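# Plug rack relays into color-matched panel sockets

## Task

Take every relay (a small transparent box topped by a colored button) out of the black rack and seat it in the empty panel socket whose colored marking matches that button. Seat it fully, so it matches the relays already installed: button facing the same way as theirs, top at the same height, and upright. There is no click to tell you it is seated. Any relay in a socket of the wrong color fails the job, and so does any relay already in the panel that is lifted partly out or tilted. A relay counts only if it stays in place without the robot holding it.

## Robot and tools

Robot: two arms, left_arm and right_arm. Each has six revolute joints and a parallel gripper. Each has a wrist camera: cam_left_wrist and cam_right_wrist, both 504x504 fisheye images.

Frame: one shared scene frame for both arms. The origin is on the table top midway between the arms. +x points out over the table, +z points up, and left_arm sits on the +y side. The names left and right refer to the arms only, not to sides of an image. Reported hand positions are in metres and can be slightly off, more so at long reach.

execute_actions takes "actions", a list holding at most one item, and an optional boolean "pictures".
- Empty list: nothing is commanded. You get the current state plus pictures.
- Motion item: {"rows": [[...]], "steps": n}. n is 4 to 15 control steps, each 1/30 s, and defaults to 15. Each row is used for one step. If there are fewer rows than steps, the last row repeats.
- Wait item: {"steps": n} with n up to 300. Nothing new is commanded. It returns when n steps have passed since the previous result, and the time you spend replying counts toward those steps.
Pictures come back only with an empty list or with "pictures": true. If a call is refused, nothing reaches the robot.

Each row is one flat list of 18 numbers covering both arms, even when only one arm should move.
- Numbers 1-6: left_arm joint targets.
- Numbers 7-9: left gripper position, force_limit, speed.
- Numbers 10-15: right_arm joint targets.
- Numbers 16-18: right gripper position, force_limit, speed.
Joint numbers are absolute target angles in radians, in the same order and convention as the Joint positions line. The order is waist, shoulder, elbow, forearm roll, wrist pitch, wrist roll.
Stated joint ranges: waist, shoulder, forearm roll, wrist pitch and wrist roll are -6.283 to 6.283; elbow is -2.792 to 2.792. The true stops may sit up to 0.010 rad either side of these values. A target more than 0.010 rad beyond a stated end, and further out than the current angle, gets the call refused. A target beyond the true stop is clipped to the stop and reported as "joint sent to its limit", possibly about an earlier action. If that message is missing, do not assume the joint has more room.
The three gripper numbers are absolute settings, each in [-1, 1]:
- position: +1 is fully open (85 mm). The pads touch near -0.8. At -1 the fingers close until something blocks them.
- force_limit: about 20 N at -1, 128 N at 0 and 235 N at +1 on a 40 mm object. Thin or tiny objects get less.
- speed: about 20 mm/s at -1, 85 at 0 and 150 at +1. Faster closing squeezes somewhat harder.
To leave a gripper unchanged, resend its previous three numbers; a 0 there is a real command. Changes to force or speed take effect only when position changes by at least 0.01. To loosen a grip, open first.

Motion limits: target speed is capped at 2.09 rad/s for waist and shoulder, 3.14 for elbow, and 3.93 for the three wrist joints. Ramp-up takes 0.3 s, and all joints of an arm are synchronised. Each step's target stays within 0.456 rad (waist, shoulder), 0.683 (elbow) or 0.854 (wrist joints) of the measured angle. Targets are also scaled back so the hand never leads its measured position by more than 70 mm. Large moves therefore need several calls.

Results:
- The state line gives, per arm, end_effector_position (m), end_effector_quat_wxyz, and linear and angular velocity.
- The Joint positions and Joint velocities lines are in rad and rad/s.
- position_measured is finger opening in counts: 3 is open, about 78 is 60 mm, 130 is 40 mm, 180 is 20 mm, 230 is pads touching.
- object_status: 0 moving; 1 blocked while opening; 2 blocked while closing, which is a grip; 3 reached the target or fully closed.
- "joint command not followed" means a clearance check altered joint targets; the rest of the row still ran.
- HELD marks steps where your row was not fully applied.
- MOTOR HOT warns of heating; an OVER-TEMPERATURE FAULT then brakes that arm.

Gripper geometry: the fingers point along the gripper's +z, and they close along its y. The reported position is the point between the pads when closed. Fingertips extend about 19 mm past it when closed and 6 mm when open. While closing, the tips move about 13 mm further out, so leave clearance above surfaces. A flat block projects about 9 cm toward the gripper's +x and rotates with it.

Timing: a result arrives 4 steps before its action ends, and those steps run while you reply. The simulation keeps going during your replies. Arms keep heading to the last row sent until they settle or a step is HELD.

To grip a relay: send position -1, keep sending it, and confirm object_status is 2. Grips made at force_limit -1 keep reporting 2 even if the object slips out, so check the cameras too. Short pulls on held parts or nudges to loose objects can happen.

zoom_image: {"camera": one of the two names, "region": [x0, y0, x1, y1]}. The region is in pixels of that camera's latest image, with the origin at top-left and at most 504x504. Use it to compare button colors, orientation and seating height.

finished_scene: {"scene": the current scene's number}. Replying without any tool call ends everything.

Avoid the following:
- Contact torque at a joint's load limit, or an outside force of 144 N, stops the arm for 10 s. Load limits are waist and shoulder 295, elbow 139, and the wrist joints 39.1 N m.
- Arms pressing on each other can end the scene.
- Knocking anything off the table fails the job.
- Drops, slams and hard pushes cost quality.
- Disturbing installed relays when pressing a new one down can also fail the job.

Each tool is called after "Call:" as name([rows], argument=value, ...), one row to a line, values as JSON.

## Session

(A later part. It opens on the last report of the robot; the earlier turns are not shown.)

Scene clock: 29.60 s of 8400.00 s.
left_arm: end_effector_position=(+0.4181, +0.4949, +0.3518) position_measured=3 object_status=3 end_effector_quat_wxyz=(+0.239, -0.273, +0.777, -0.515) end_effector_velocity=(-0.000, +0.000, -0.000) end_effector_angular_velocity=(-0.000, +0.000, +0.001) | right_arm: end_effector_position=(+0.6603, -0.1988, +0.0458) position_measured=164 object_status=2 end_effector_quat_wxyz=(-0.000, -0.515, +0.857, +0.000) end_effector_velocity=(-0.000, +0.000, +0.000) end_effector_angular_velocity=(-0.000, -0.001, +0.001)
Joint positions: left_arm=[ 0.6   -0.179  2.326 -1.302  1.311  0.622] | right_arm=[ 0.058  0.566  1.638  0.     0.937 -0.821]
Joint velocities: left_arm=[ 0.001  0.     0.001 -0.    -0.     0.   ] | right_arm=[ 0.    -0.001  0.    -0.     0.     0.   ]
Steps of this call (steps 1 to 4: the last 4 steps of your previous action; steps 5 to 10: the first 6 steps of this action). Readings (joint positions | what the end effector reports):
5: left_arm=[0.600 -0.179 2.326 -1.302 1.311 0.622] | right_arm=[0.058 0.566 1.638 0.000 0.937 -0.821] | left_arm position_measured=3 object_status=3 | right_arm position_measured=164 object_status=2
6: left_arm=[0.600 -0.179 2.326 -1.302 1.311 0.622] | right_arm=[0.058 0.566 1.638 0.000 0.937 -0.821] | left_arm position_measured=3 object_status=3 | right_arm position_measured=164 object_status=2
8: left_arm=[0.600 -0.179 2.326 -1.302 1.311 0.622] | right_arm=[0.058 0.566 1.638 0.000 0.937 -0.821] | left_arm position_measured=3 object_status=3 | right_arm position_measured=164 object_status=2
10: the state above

Call:
execute_actions([
  {"rows":[[0.6,-0.179,2.326,-1.302,1.311,0.622,1,0,0,0.058,0.4851,1.5734,0,1.0831,-0.821,-1,-0.4,0],[0.6,-0.179,2.326,-1.302,1.311,0.622,1,0,0,0.058,0.4851,1.5734,0,1.0831,-0.821,-1,-0.4,0],[0.6,-0.179,2.326,-1.302,1.311,0.622,1,0,0,0.058,0.4851,1.5734,0,1.0831,-0.821,-1,-0.4,0],[0.6,-0.179,2.326,-1.302,1.311,0.622,1,0,0,0.058,0.4851,1.5734,0,1.0831,-0.821,-1,-0.4,0],[0.6,-0.179,2.326,-1.302,1.311,0.622,1,0,0,0.058,0.4851,1.5734,0,1.0831,-0.821,-1,-0.4,0],[0.6,-0.179,2.326,-1.302,1.311,0.622,1,0,0,0.058,0.4851,1.5734,0,1.0831,-0.821,-1,-0.4,0],[0.6,-0.179,2.326,-1.302,1.311,0.622,1,0,0,0.058,0.4851,1.5734,0,1.0831,-0.821,-1,-0.4,0],[0.6,-0.179,2.326,-1.302,1.311,0.622,1,0,0,0.058,0.4851,1.5734,0,1.0831,-0.821,-1,-0.4,0],[0.6,-0.179,2.326,-1.302,1.311,0.622,1,0,0,0.058,0.4851,1.5734,0,1.0831,-0.821,-1,-0.4,0],[0.6,-0.179,2.326,-1.302,1.311,0.622,1,0,0,0.213,0.5786,1.4213,0,1.1417,2.1845,-1,-0.4,0]],"steps":15},
])

Call:
execute_actions([
  {"rows":[[0.6,-0.179,2.326,-1.302,1.311,0.622,1,0,0,0.213,0.5786,1.4213,0,1.1417,2.1845,-1,-0.4,0]],"steps":15},
])

Call:
execute_actions([
  {"rows":[[0.6,-0.179,2.326,-1.302,1.311,0.622,1,0,0,0.213,0.5786,1.4213,0,1.1417,2.1845,-1,-0.4,0]],"steps":15},
])

Call:
execute_actions([
  {"rows":[[0.6,-0.179,2.326,-1.302,1.311,0.622,1,0,0,0.213,0.5786,1.4213,0,1.1417,2.1845,-1,-0.4,0],[0.6,-0.179,2.326,-1.302,1.311,0.622,1,0,0,0.213,0.5786,1.4213,0,1.1417,2.1845,-1,-0.4,0],[0.6,-0.179,2.326,-1.302,1.311,0.622,1,0,0,0.213,0.5786,1.4213,0,1.1417,2.1845,-1,-0.4,0],[0.6,-0.179,2.326,-1.302,1.311,0.622,1,0,0,0.213,0.6191,1.4628,0,1.0597,2.1845,-1,-0.4,0]],"steps":15},
], pictures=true)

Scene clock: 30.50 s of 8400.00 s.
left_arm: end_effector_position=(+0.4181, +0.4949, +0.3518) position_measured=3 object_status=3 end_effector_quat_wxyz=(+0.239, -0.273, +0.777, -0.515) end_effector_velocity=(-0.000, -0.001, -0.000) end_effector_angular_velocity=(-0.000, +0.001, -0.002) | right_arm: end_effector_position=(+0.6604, -0.1978, +0.1402) position_measured=164 object_status=2 end_effector_quat_wxyz=(+0.000, -0.512, +0.859, -0.000) end_effector_velocity=(+0.014, +0.062, +0.000) end_effector_angular_velocity=(-0.001, +0.003, -0.345)
Joint positions: left_arm=[ 0.6   -0.179  2.326 -1.302  1.311  0.622] | right_arm=[ 0.059  0.485  1.572  0.     1.084 -0.813]
Joint velocities: left_arm=[-0.002 -0.     0.001  0.    -0.     0.   ] | right_arm=[ 0.071  0.047 -0.075 -0.     0.032  0.416]
Steps of this call (steps 1 to 4: the last 4 steps of your previous action; steps 5 to 15: the robot went on to your last target; step 16: nothing new was sent; steps 17 to 27: the first 11 steps of this action). Readings (joint positions | what the end effector reports):
17: left_arm=[0.600 -0.179 2.326 -1.302 1.311 0.622] | right_arm=[0.058 0.566 1.638 -0.000 0.937 -0.821] | left_arm position_measured=3 object_status=3 | right_arm position_measured=164 object_status=2
18: left_arm=[0.600 -0.179 2.326 -1.302 1.311 0.622] | right_arm=[0.058 0.562 1.636 -0.000 0.944 -0.821] | left_arm position_measured=3 object_status=3 | right_arm position_measured=164 object_status=2
20: left_arm=[0.600 -0.179 2.326 -1.302 1.311 0.622] | right_arm=[0.058 0.534 1.612 -0.000 0.997 -0.821] | left_arm position_measured=3 object_status=3 | right_arm position_measured=164 object_status=2
24: left_arm=[0.600 -0.179 2.326 -1.302 1.311 0.622] | right_arm=[0.058 0.485 1.574 0.000 1.081 -0.821] | left_arm position_measured=3 object_status=3 | right_arm position_measured=164 object_status=2
27: the state above

Scene clock: 31.00 s of 8400.00 s.
left_arm: end_effector_position=(+0.4181, +0.4949, +0.3518) position_measured=3 object_status=3 end_effector_quat_wxyz=(+0.239, -0.273, +0.777, -0.515) end_effector_velocity=(+0.000, +0.000, -0.000) end_effector_angular_velocity=(-0.001, +0.001, +0.001) | right_arm: end_effector_position=(+0.6738, -0.0735, +0.1400) position_measured=164 object_status=2 end_effector_quat_wxyz=(-0.000, +0.096, +0.995, +0.000) end_effector_velocity=(+0.001, +0.095, -0.001) end_effector_angular_velocity=(+0.000, -0.000, -3.589)
Joint positions: left_arm=[ 0.6   -0.179  2.326 -1.302  1.311  0.622] | right_arm=[0.199 0.57  1.435 0.    1.136 0.596]
Joint velocities: left_arm=[ 0.001  0.001  0.    -0.    -0.001 -0.001] | right_arm=[ 0.103  0.062 -0.101  0.     0.039  3.692]
Steps of this call (steps 1 to 4: the last 4 steps of your previous action; steps 5 to 15: the first 11 steps of this action). Readings (joint positions | what the end effector reports):
5: left_arm=[0.600 -0.179 2.326 -1.302 1.311 0.622] | right_arm=[0.104 0.513 1.528 0.000 1.101 -0.561] | left_arm position_measured=3 object_status=3 | right_arm position_measured=164 object_status=2
6: left_arm=[0.600 -0.179 2.326 -1.302 1.311 0.622] | right_arm=[0.118 0.521 1.514 0.000 1.106 -0.469] | left_arm position_measured=3 object_status=3 | right_arm position_measured=164 object_status=2
8: left_arm=[0.600 -0.179 2.326 -1.302 1.311 0.622] | right_arm=[0.144 0.536 1.489 0.000 1.116 -0.266] | left_arm position_measured=3 object_status=3 | right_arm position_measured=164 object_status=2
12: left_arm=[0.600 -0.179 2.326 -1.302 1.311 0.622] | right_arm=[0.183 0.561 1.450 0.000 1.131 0.220] | left_arm position_measured=3 object_status=3 | right_arm position_measured=164 object_status=2
15: the state above

Scene clock: 31.50 s of 8400.00 s.
left_arm: end_effector_position=(+0.4181, +0.4949, +0.3518) position_measured=3 object_status=3 end_effector_quat_wxyz=(+0.239, -0.273, +0.777, -0.515) end_effector_velocity=(-0.000, +0.000, -0.000) end_effector_angular_velocity=(+0.000, -0.001, +0.000) | right_arm: end_effector_position=(+0.6738, -0.0602, +0.1398) position_measured=164 object_status=2 end_effector_quat_wxyz=(-0.000, +0.763, +0.647, +0.000) end_effector_velocity=(-0.000, +0.003, -0.000) end_effector_angular_velocity=(-0.000, -0.000, -0.871)
Joint positions: left_arm=[ 0.6   -0.179  2.326 -1.302  1.311  0.622] | right_arm=[0.213 0.579 1.421 0.    1.142 2.152]
Joint velocities: left_arm=[ 0.001 -0.     0.001  0.     0.     0.002] | right_arm=[ 0.003  0.001 -0.002 -0.     0.001  0.874]
Steps of this call (steps 1 to 4: the last 4 steps of your previous action; steps 5 to 15: the first 11 steps of this action). Readings (joint positions | what the end effector reports):
5: left_arm=[0.600 -0.179 2.326 -1.302 1.311 0.622] | right_arm=[0.209 0.576 1.425 0.000 1.140 1.222] | left_arm position_measured=3 object_status=3 | right_arm position_measured=164 object_status=2
6: left_arm=[0.600 -0.179 2.326 -1.302 1.311 0.622] | right_arm=[0.210 0.577 1.425 0.000 1.140 1.347] | left_arm position_measured=3 object_status=3 | right_arm position_measured=164 object_status=2
8: left_arm=[0.600 -0.179 2.326 -1.302 1.311 0.622] | right_arm=[0.211 0.577 1.423 0.000 1.141 1.597] | left_arm position_measured=3 object_status=3 | right_arm position_measured=164 object_status=2
12: left_arm=[0.600 -0.179 2.326 -1.302 1.311 0.622] | right_arm=[0.212 0.578 1.422 0.000 1.141 1.998] | left_arm position_measured=3 object_status=3 | right_arm position_measured=164 object_status=2
15: the state above

Scene clock: 32.00 s of 8400.00 s.
left_arm: end_effector_position=(+0.4181, +0.4949, +0.3518) position_measured=3 object_status=3 end_effector_quat_wxyz=(+0.239, -0.273, +0.777, -0.515) end_effector_velocity=(+0.000, +0.000, -0.000) end_effector_angular_velocity=(+0.000, -0.000, -0.000) | right_arm: end_effector_position=(+0.6739, -0.0602, +0.0844) position_measured=164 object_status=2 end_effector_quat_wxyz=(-0.000, +0.773, +0.634, -0.000) end_effector_velocity=(+0.000, +0.000, -0.001) end_effector_angular_velocity=(-0.000, +0.000, +0.000)
Joint positions: left_arm=[ 0.6   -0.179  2.326 -1.302  1.311  0.622] | right_arm=[ 0.213  0.62   1.462 -0.     1.06   2.184]
Joint velocities: left_arm=[-0.  0. -0.  0. -0.  0.] | right_arm=[-0.     0.002 -0.    -0.    -0.001  0.   ]
Steps of this call (steps 1 to 4: the last 4 steps of your previous action; steps 5 to 15: the first 11 steps of this action). Readings (joint positions | what the end effector reports):
5: left_arm=[0.600 -0.179 2.326 -1.302 1.311 0.622] | right_arm=[0.213 0.579 1.421 0.000 1.142 2.184] | left_arm position_measured=3 object_status=3 | right_arm position_measured=164 object_status=2
6: left_arm=[0.600 -0.179 2.326 -1.302 1.311 0.622] | right_arm=[0.213 0.579 1.421 0.000 1.142 2.184] | left_arm position_measured=3 object_status=3 | right_arm position_measured=164 object_status=2
8: left_arm=[0.600 -0.179 2.326 -1.302 1.311 0.622] | right_arm=[0.213 0.579 1.421 0.000 1.142 2.184] | left_arm position_measured=3 object_status=3 | right_arm position_measured=164 object_status=2
12: left_arm=[0.600 -0.179 2.326 -1.302 1.311 0.622] | right_arm=[0.213 0.617 1.461 -0.000 1.068 2.184] | left_arm position_measured=3 object_status=3 | right_arm position_measured=164 object_status=2
15: the state above

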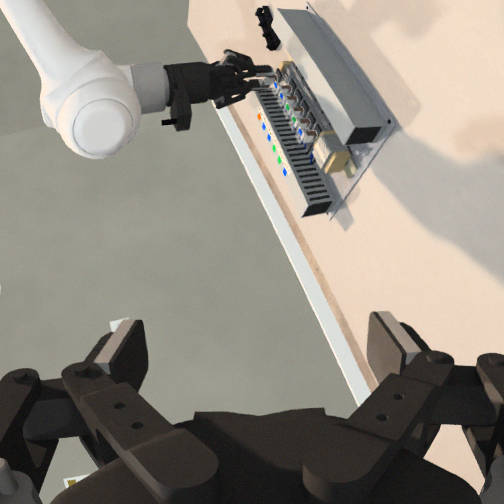

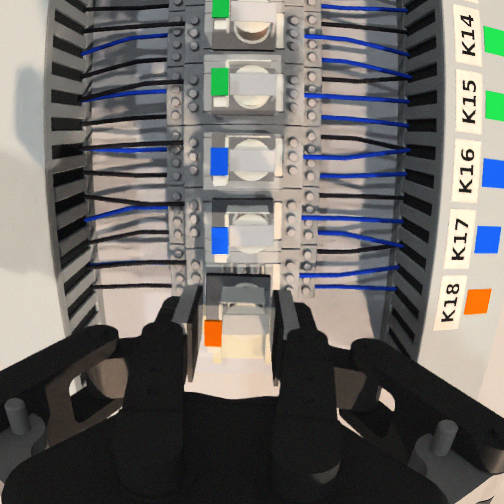

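Call:
execute_actions([
  {"rows":[[0.6,-0.179,2.326,-1.302,1.311,0.622,1,0,0,0.2133,0.6221,1.4576,0,1.0619,2.1849,-1,-0.4,0]],"steps":12},
], pictures=true)

Scene clock: 32.60 s of 8400.00 s.
left_arm: end_effector_position=(+0.4181, +0.4949, +0.3518) position_measured=3 object_status=3 end_effector_quat_wxyz=(+0.239, -0.273, +0.777, -0.515) end_effector_velocity=(+0.000, -0.000, -0.000) end_effector_angular_velocity=(-0.002, +0.001, +0.000) | right_arm: end_effector_position=(+0.6757, -0.0591, +0.0851) position_measured=164 object_status=2 end_effector_quat_wxyz=(+0.000, +0.773, +0.634, +0.000) end_effector_velocity=(-0.001, +0.001, -0.003) end_effector_angular_velocity=(-0.002, +0.004, +0.001)
Joint positions: left_arm=[ 0.6   -0.179  2.326 -1.302  1.311  0.622] | right_arm=[0.213 0.622 1.458 0.    1.062 2.185]
Joint velocities: left_arm=[-0.     0.001 -0.    -0.     0.    -0.001] | right_arm=[ 0.001  0.003 -0.     0.     0.002 -0.   ]
Steps of this call (steps 1 to 4: the last 4 steps of your previous action; steps 5 to 10: the robot went on to your last target; steps 11 to 18: the first 8 steps of this action). Readings (joint positions | what the end effector reports):
11: left_arm=[0.600 -0.179 2.326 -1.302 1.311 0.622] | right_arm=[0.213 0.619 1.463 -0.000 1.060 2.185] | left_arm position_measured=3 object_status=3 | right_arm position_measured=164 object_status=2
12: left_arm=[0.600 -0.179 2.326 -1.302 1.311 0.622] | right_arm=[0.213 0.620 1.461 0.000 1.060 2.185] | left_arm position_measured=3 object_status=3 | right_arm position_measured=164 object_status=2
14: left_arm=[0.600 -0.179 2.326 -1.302 1.311 0.622] | right_arm=[0.213 0.621 1.458 0.000 1.061 2.185] | left_arm position_measured=3 object_status=3 | right_arm position_measured=164 object_status=2
18: the state above

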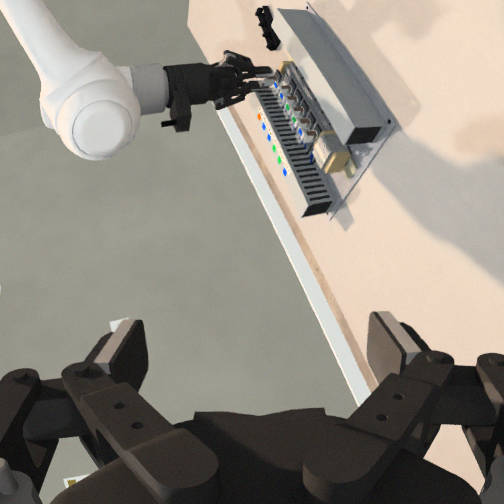

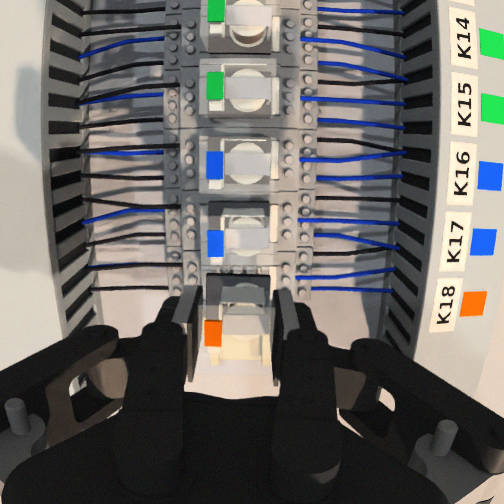

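Call:
execute_actions([
  {"rows":[[0.6,-0.179,2.326,-1.302,1.311,0.622,1,0,0,0.2133,0.6293,1.4635,0,1.0488,2.1849,-1,-0.4,0],[0.6,-0.179,2.326,-1.302,1.311,0.622,1,0,0,0.2133,0.6293,1.4635,0,1.0488,2.1849,-1,-0.4,0],[0.6,-0.179,2.326,-1.302,1.311,0.622,1,0,0,0.2133,0.6293,1.4635,0,1.0488,2.1849,-1,-0.4,0],[0.6,-0.179,2.326,-1.302,1.311,0.622,1,0,0,0.2133,0.6293,1.4635,0,1.0488,2.1849,-1,-0.4,0],[0.6,-0.179,2.326,-1.302,1.311,0.622,1,0,0,0.2133,0.6293,1.4635,0,1.0488,2.1849,-1,-0.4,0],[0.6,-0.179,2.326,-1.302,1.311,0.622,1,0,0,0.2133,0.6297,1.4638,0,1.0481,2.1849,-1,-0.4,0],[0.6,-0.179,2.326,-1.302,1.311,0.622,1,0,0,0.2133,0.6301,1.4641,0,1.0474,2.1849,-1,-0.4,0],[0.6,-0.179,2.326,-1.302,1.311,0.622,1,0,0,0.2133,0.6305,1.4645,0,1.0466,2.1849,-1,-0.4,0],[0.6,-0.179,2.326,-1.302,1.311,0.622,1,0,0,0.2133,0.6309,1.4648,0,1.0459,2.1849,-1,-0.4,0]],"steps":15},
], pictures=true)

Scene clock: 34.50 s of 8400.00 s.
left_arm: end_effector_position=(+0.4181, +0.4949, +0.3518) position_measured=3 object_status=3 end_effector_quat_wxyz=(+0.239, -0.273, +0.777, -0.515) end_effector_velocity=(-0.000, -0.000, -0.000) end_effector_angular_velocity=(-0.000, +0.001, +0.000) | right_arm: end_effector_position=(+0.6756, -0.0591, +0.0739) position_measured=164 object_status=2 end_effector_quat_wxyz=(+0.000, +0.773, +0.634, -0.000) end_effector_velocity=(-0.000, +0.001, -0.004) end_effector_angular_velocity=(+0.001, +0.000, -0.000)
Joint positions: left_arm=[ 0.6   -0.179  2.326 -1.302  1.311  0.622] | right_arm=[ 0.213  0.631  1.465 -0.     1.046  2.185]
Joint velocities: left_arm=[-0.001 -0.     0.    -0.    -0.001 -0.001] | right_arm=[ 0.     0.003  0.003  0.001 -0.006 -0.   ]
Steps of this call (steps 1 to 4: the last 4 steps of your previous action; steps 5 to 15: the robot went on to your last target; steps 16 to 46: nothing new was sent; steps 47 to 57: the first 11 steps of this action). Readings (joint positions | what the end effector reports):
47: left_arm=[0.600 -0.179 2.326 -1.302 1.311 0.622] | right_arm=[0.213 0.622 1.458 0.000 1.062 2.185] | left_arm position_measured=3 object_status=3 | right_arm position_measured=164 object_status=2
48: left_arm=[0.600 -0.179 2.326 -1.302 1.311 0.622] | right_arm=[0.213 0.625 1.459 -0.000 1.057 2.185] | left_arm position_measured=3 object_status=3 | right_arm position_measured=164 object_status=2
50: left_arm=[0.600 -0.179 2.326 -1.302 1.311 0.622] | right_arm=[0.213 0.629 1.464 -0.000 1.050 2.185] | left_arm position_measured=3 object_status=3 | right_arm position_measured=164 object_status=2
54: left_arm=[0.600 -0.179 2.326 -1.302 1.311 0.622] | right_arm=[0.213 0.630 1.464 -0.000 1.048 2.185] | left_arm position_measured=3 object_status=3 | right_arm position_measured=164 object_status=2
57: the state above

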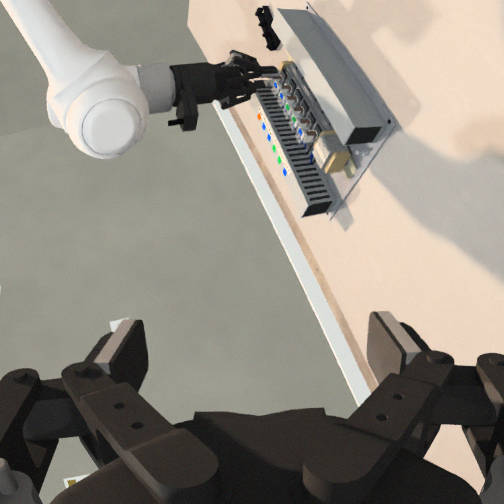

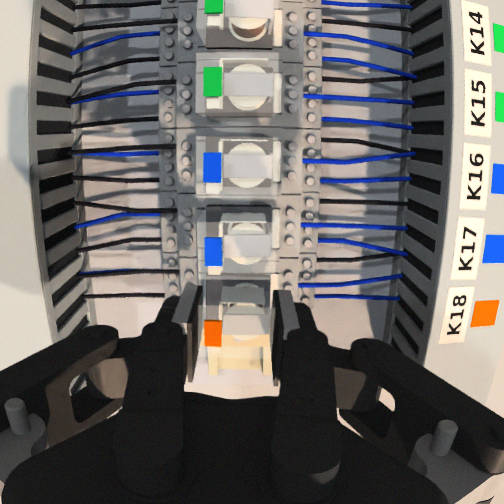

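Call:
execute_actions([
  {"rows":[[0.6,-0.179,2.326,-1.302,1.311,0.622,1,0,0,0.2133,0.6314,1.4652,0,1.045,2.1849,-1,-0.4,0],[0.6,-0.179,2.326,-1.302,1.311,0.622,1,0,0,0.2133,0.6319,1.4656,0,1.0441,2.1849,-1,-0.4,0],[0.6,-0.179,2.326,-1.302,1.311,0.622,1,0,0,0.2133,0.6324,1.466,0,1.0432,2.1849,-1,-0.4,0],[0.6,-0.179,2.326,-1.302,1.311,0.622,1,0,0,0.2133,0.6329,1.4664,0,1.0423,2.1849,-1,-0.4,0],[0.6,-0.179,2.326,-1.302,1.311,0.622,1,0,0,0.2133,0.6334,1.4668,0,1.0414,2.1849,-1,-0.4,0],[0.6,-0.179,2.326,-1.302,1.311,0.622,1,0,0,0.2133,0.6339,1.4672,0,1.0405,2.1849,-1,-0.4,0],[0.6,-0.179,2.326,-1.302,1.311,0.622,1,0,0,0.2133,0.6344,1.4676,0,1.0396,2.1849,-1,-0.4,0],[0.6,-0.179,2.326,-1.302,1.311,0.622,1,0,0,0.2133,0.6349,1.468,0,1.0387,2.1849,-1,-0.4,0],[0.6,-0.179,2.326,-1.302,1.311,0.622,1,0,0,0.2133,0.6354,1.4684,0,1.0378,2.1849,-1,-0.4,0],[0.6,-0.179,2.326,-1.302,1.311,0.622,1,0,0,0.2133,0.6359,1.4688,0,1.0369,2.1849,-1,-0.4,0],[0.6,-0.179,2.326,-1.302,1.311,0.622,1,0,0,0.2133,0.6363,1.4692,0,1.0361,2.1849,-1,-0.4,0],[0.6,-0.179,2.326,-1.302,1.311,0.622,1,0,0,0.2133,0.6367,1.4695,0,1.0353,2.1849,-1,-0.4,0]],"steps":15},
])

Call:
execute_actions([
  {"rows":[[0.6,-0.179,2.326,-1.302,1.311,0.622,1,0,0,0.2133,0.6367,1.4695,0,1.0353,2.1849,-1,-0.4,0]],"steps":8},
], pictures=true)

Scene clock: 35.23 s of 8400.00 s.
left_arm: end_effector_position=(+0.4181, +0.4949, +0.3518) position_measured=3 object_status=3 end_effector_quat_wxyz=(+0.239, -0.273, +0.777, -0.515) end_effector_velocity=(-0.000, +0.000, -0.001) end_effector_angular_velocity=(-0.002, +0.002, +0.001) | right_arm: end_effector_position=(+0.6756, -0.0591, +0.0682) position_measured=164 object_status=2 end_effector_quat_wxyz=(+0.000, +0.773, +0.634, +0.000) end_effector_velocity=(+0.000, -0.001, -0.019) end_effector_angular_velocity=(-0.000, +0.002, -0.002)
Joint positions: left_arm=[ 0.6   -0.179  2.326 -1.302  1.311  0.622] | right_arm=[0.213 0.635 1.469 0.    1.037 2.185]
Joint velocities: left_arm=[ 0.001  0.001  0.001 -0.     0.    -0.001] | right_arm=[-0.002  0.016  0.012  0.    -0.026 -0.   ]
Steps of this call (steps 1 to 4: the last 4 steps of your previous action; steps 5 to 11: the robot went on to your last target; steps 12 to 22: the first 11 steps of this action). Readings (joint positions | what the end effector reports):
12: left_arm=[0.600 -0.179 2.326 -1.302 1.311 0.622] | right_arm=[0.213 0.631 1.465 0.000 1.046 2.185] | left_arm position_measured=3 object_status=3 | right_arm position_measured=164 object_status=2
13: left_arm=[0.600 -0.179 2.326 -1.302 1.311 0.622] | right_arm=[0.213 0.631 1.465 0.000 1.045 2.185] | left_arm position_measured=3 object_status=3 | right_arm position_measured=164 object_status=2
15: left_arm=[0.600 -0.179 2.326 -1.302 1.311 0.622] | right_arm=[0.213 0.632 1.466 0.000 1.044 2.185] | left_arm position_measured=3 object_status=3 | right_arm position_measured=164 object_status=2
19: left_arm=[0.600 -0.179 2.326 -1.302 1.311 0.622] | right_arm=[0.213 0.634 1.467 0.000 1.040 2.185] | left_arm position_measured=3 object_status=3 | right_arm position_measured=164 object_status=2
22: the state above

Scene clock: 35.50 s of 8400.00 s.
left_arm: end_effector_position=(+0.4181, +0.4949, +0.3518) position_measured=3 object_status=3 end_effector_quat_wxyz=(+0.239, -0.273, +0.777, -0.515) end_effector_velocity=(+0.000, -0.000, +0.000) end_effector_angular_velocity=(+0.000, -0.000, -0.001) | right_arm: end_effector_position=(+0.6756, -0.0591, +0.0667) position_measured=164 object_status=2 end_effector_quat_wxyz=(+0.000, +0.773, +0.634, +0.000) end_effector_velocity=(+0.000, +0.001, +0.001) end_effector_angular_velocity=(+0.000, -0.001, +0.001)
Joint positions: left_arm=[ 0.6   -0.179  2.326 -1.302  1.311  0.622] | right_arm=[0.213 0.637 1.469 0.    1.035 2.185]
Joint velocities: left_arm=[-0.001  0.    -0.     0.    -0.     0.   ] | right_arm=[ 0.001 -0.001 -0.    -0.    -0.     0.   ]
Steps of this call (steps 1 to 4: the last 4 steps of your previous action; steps 5 to 8: the first 4 steps of this action). Readings (joint positions | what the end effector reports):
5: left_arm=[0.600 -0.179 2.326 -1.302 1.311 0.622] | right_arm=[0.213 0.637 1.469 0.000 1.035 2.185] | left_arm position_measured=3 object_status=3 | right_arm position_measured=164 object_status=2
6: left_arm=[0.600 -0.179 2.326 -1.302 1.311 0.622] | right_arm=[0.213 0.637 1.469 0.000 1.035 2.185] | left_arm position_measured=3 object_status=3 | right_arm position_measured=164 object_status=2
8: the state above

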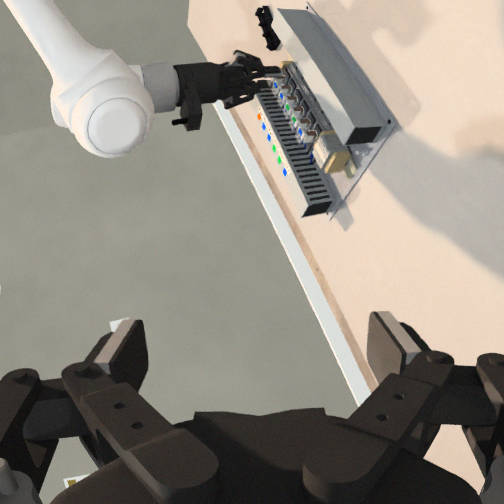

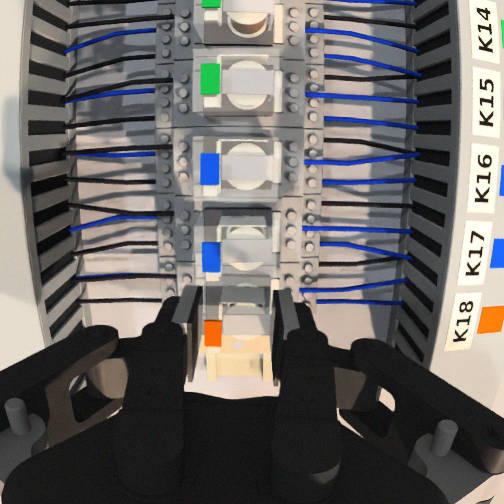

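Same as K14. Push 0.7 mm more, release.

Call:
execute_actions([
  {"rows":[[0.6,-0.179,2.326,-1.302,1.311,0.622,1,0,0,0.2133,0.6373,1.47,0,1.0343,2.1849,-1,-0.4,0],[0.6,-0.179,2.326,-1.302,1.311,0.622,1,0,0,0.2133,0.6373,1.47,0,1.0343,2.1849,-1,-0.4,0],[0.6,-0.179,2.326,-1.302,1.311,0.622,1,0,0,0.2133,0.6373,1.47,0,1.0343,2.1849,-1,-0.4,0],[0.6,-0.179,2.326,-1.302,1.311,0.622,1,0,0,0.2133,0.6373,1.47,0,1.0343,2.1849,-1,-0.4,0],[0.6,-0.179,2.326,-1.302,1.311,0.622,1,0,0,0.2133,0.6373,1.47,0,1.0343,2.1849,-1,-0.4,0],[0.6,-0.179,2.326,-1.302,1.311,0.622,1,0,0,0.2133,0.6373,1.47,0,1.0343,2.1849,-1,-0.4,0],[0.6,-0.179,2.326,-1.302,1.311,0.622,1,0,0,0.2133,0.6373,1.47,0,1.0343,2.1849,0.05,-0.4,0.5]],"steps":15},
])

Call:
execute_actions([
  {"rows":[[0.6,-0.179,2.326,-1.302,1.311,0.622,1,0,0,0.2133,0.6061,1.4427,0,1.0928,2.1849,0.05,-0.4,0.5]],"steps":14},
], pictures=true)

Scene clock: 36.07 s of 8400.00 s.
left_arm: end_effector_position=(+0.4181, +0.4949, +0.3518) position_measured=3 object_status=3 end_effector_quat_wxyz=(+0.239, -0.273, +0.777, -0.515) end_effector_velocity=(+0.000, -0.000, -0.000) end_effector_angular_velocity=(+0.001, +0.000, -0.001) | right_arm: end_effector_position=(+0.6753, -0.0593, +0.0650) position_measured=142 object_status=0 end_effector_quat_wxyz=(-0.000, +0.773, +0.634, -0.000) end_effector_velocity=(+0.002, +0.000, +0.002) end_effector_angular_velocity=(+0.001, -0.003, -0.001)
Joint positions: left_arm=[ 0.6   -0.179  2.326 -1.302  1.311  0.622] | right_arm=[0.213 0.638 1.47  0.    1.034 2.185]
Joint velocities: left_arm=[-0.001  0.    -0.     0.    -0.001  0.   ] | right_arm=[-0.001 -0.001 -0.003 -0.    -0.     0.   ]
Steps of this call (steps 1 to 4: the last 4 steps of your previous action; steps 5 to 6: the robot went on to your last target; steps 7 to 17: the first 11 steps of this action). Readings (joint positions | what the end effector reports):
7: left_arm=[0.600 -0.179 2.326 -1.302 1.311 0.622] | right_arm=[0.213 0.637 1.470 0.000 1.035 2.185] | left_arm position_measured=3 object_status=3 | right_arm position_measured=164 object_status=2
8: left_arm=[0.600 -0.179 2.326 -1.302 1.311 0.622] | right_arm=[0.213 0.637 1.470 0.000 1.035 2.185] | left_arm position_measured=3 object_status=3 | right_arm position_measured=164 object_status=2
10: left_arm=[0.600 -0.179 2.326 -1.302 1.311 0.622] | right_arm=[0.213 0.637 1.470 0.000 1.035 2.185] | left_arm position_measured=3 object_status=3 | right_arm position_measured=164 object_status=2
14: left_arm=[0.600 -0.179 2.326 -1.302 1.311 0.622] | right_arm=[0.213 0.637 1.470 0.000 1.034 2.185] | left_arm position_measured=3 object_status=3 | right_arm position_measured=164 object_status=0
17: the state above

Scene clock: 36.53 s of 8400.00 s.
left_arm: end_effector_position=(+0.4181, +0.4949, +0.3518) position_measured=3 object_status=3 end_effector_quat_wxyz=(+0.239, -0.273, +0.777, -0.515) end_effector_velocity=(+0.000, +0.000, -0.000) end_effector_angular_velocity=(+0.001, -0.001, +0.001) | right_arm: end_effector_position=(+0.6756, -0.0591, +0.1059) position_measured=123 object_status=3 end_effector_quat_wxyz=(-0.000, +0.773, +0.634, +0.000) end_effector_velocity=(+0.002, +0.001, +0.003) end_effector_angular_velocity=(+0.002, -0.004, -0.000)
Joint positions: left_arm=[ 0.6   -0.179  2.326 -1.302  1.311  0.622] | right_arm=[0.213 0.606 1.443 0.    1.093 2.185]
Joint velocities: left_arm=[ 0.001  0.    -0.    -0.    -0.     0.001] | right_arm=[-0.    -0.001 -0.003 -0.     0.     0.   ]
Steps of this call (steps 1 to 4: the last 4 steps of your previous action; steps 5 to 14: the first 10 steps of this action). Readings (joint positions | what the end effector reports):
5: left_arm=[0.600 -0.179 2.326 -1.302 1.311 0.622] | right_arm=[0.213 0.638 1.470 0.000 1.034 2.185] | left_arm position_measured=3 object_status=3 | right_arm position_measured=123 object_status=0
6: left_arm=[0.600 -0.179 2.326 -1.302 1.311 0.622] | right_arm=[0.213 0.635 1.467 0.000 1.041 2.185] | left_arm position_measured=3 object_status=3 | right_arm position_measured=123 object_status=0
8: left_arm=[0.600 -0.179 2.326 -1.302 1.311 0.622] | right_arm=[0.213 0.612 1.447 0.000 1.081 2.185] | left_arm position_measured=3 object_status=3 | right_arm position_measured=123 object_status=0
12: left_arm=[0.600 -0.179 2.326 -1.302 1.311 0.622] | right_arm=[0.213 0.606 1.443 0.000 1.093 2.185] | left_arm position_measured=3 object_status=3 | right_arm position_measured=123 object_status=3
14: the state above

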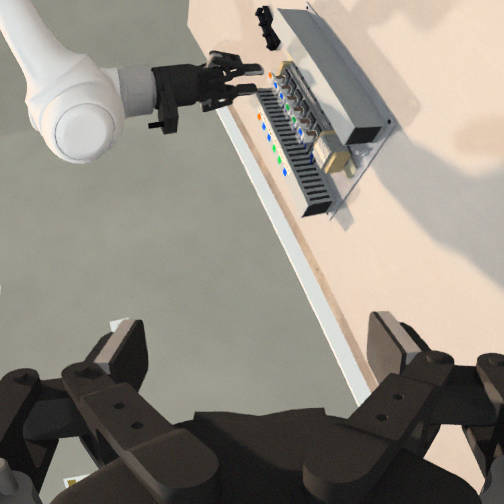

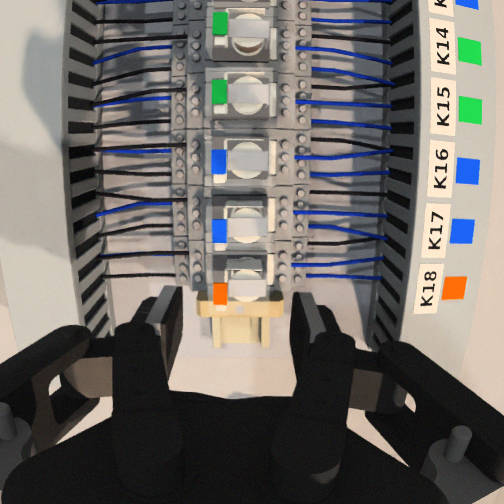

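Call:
finished_scene(scene=2)

The scene is finished: the task was done.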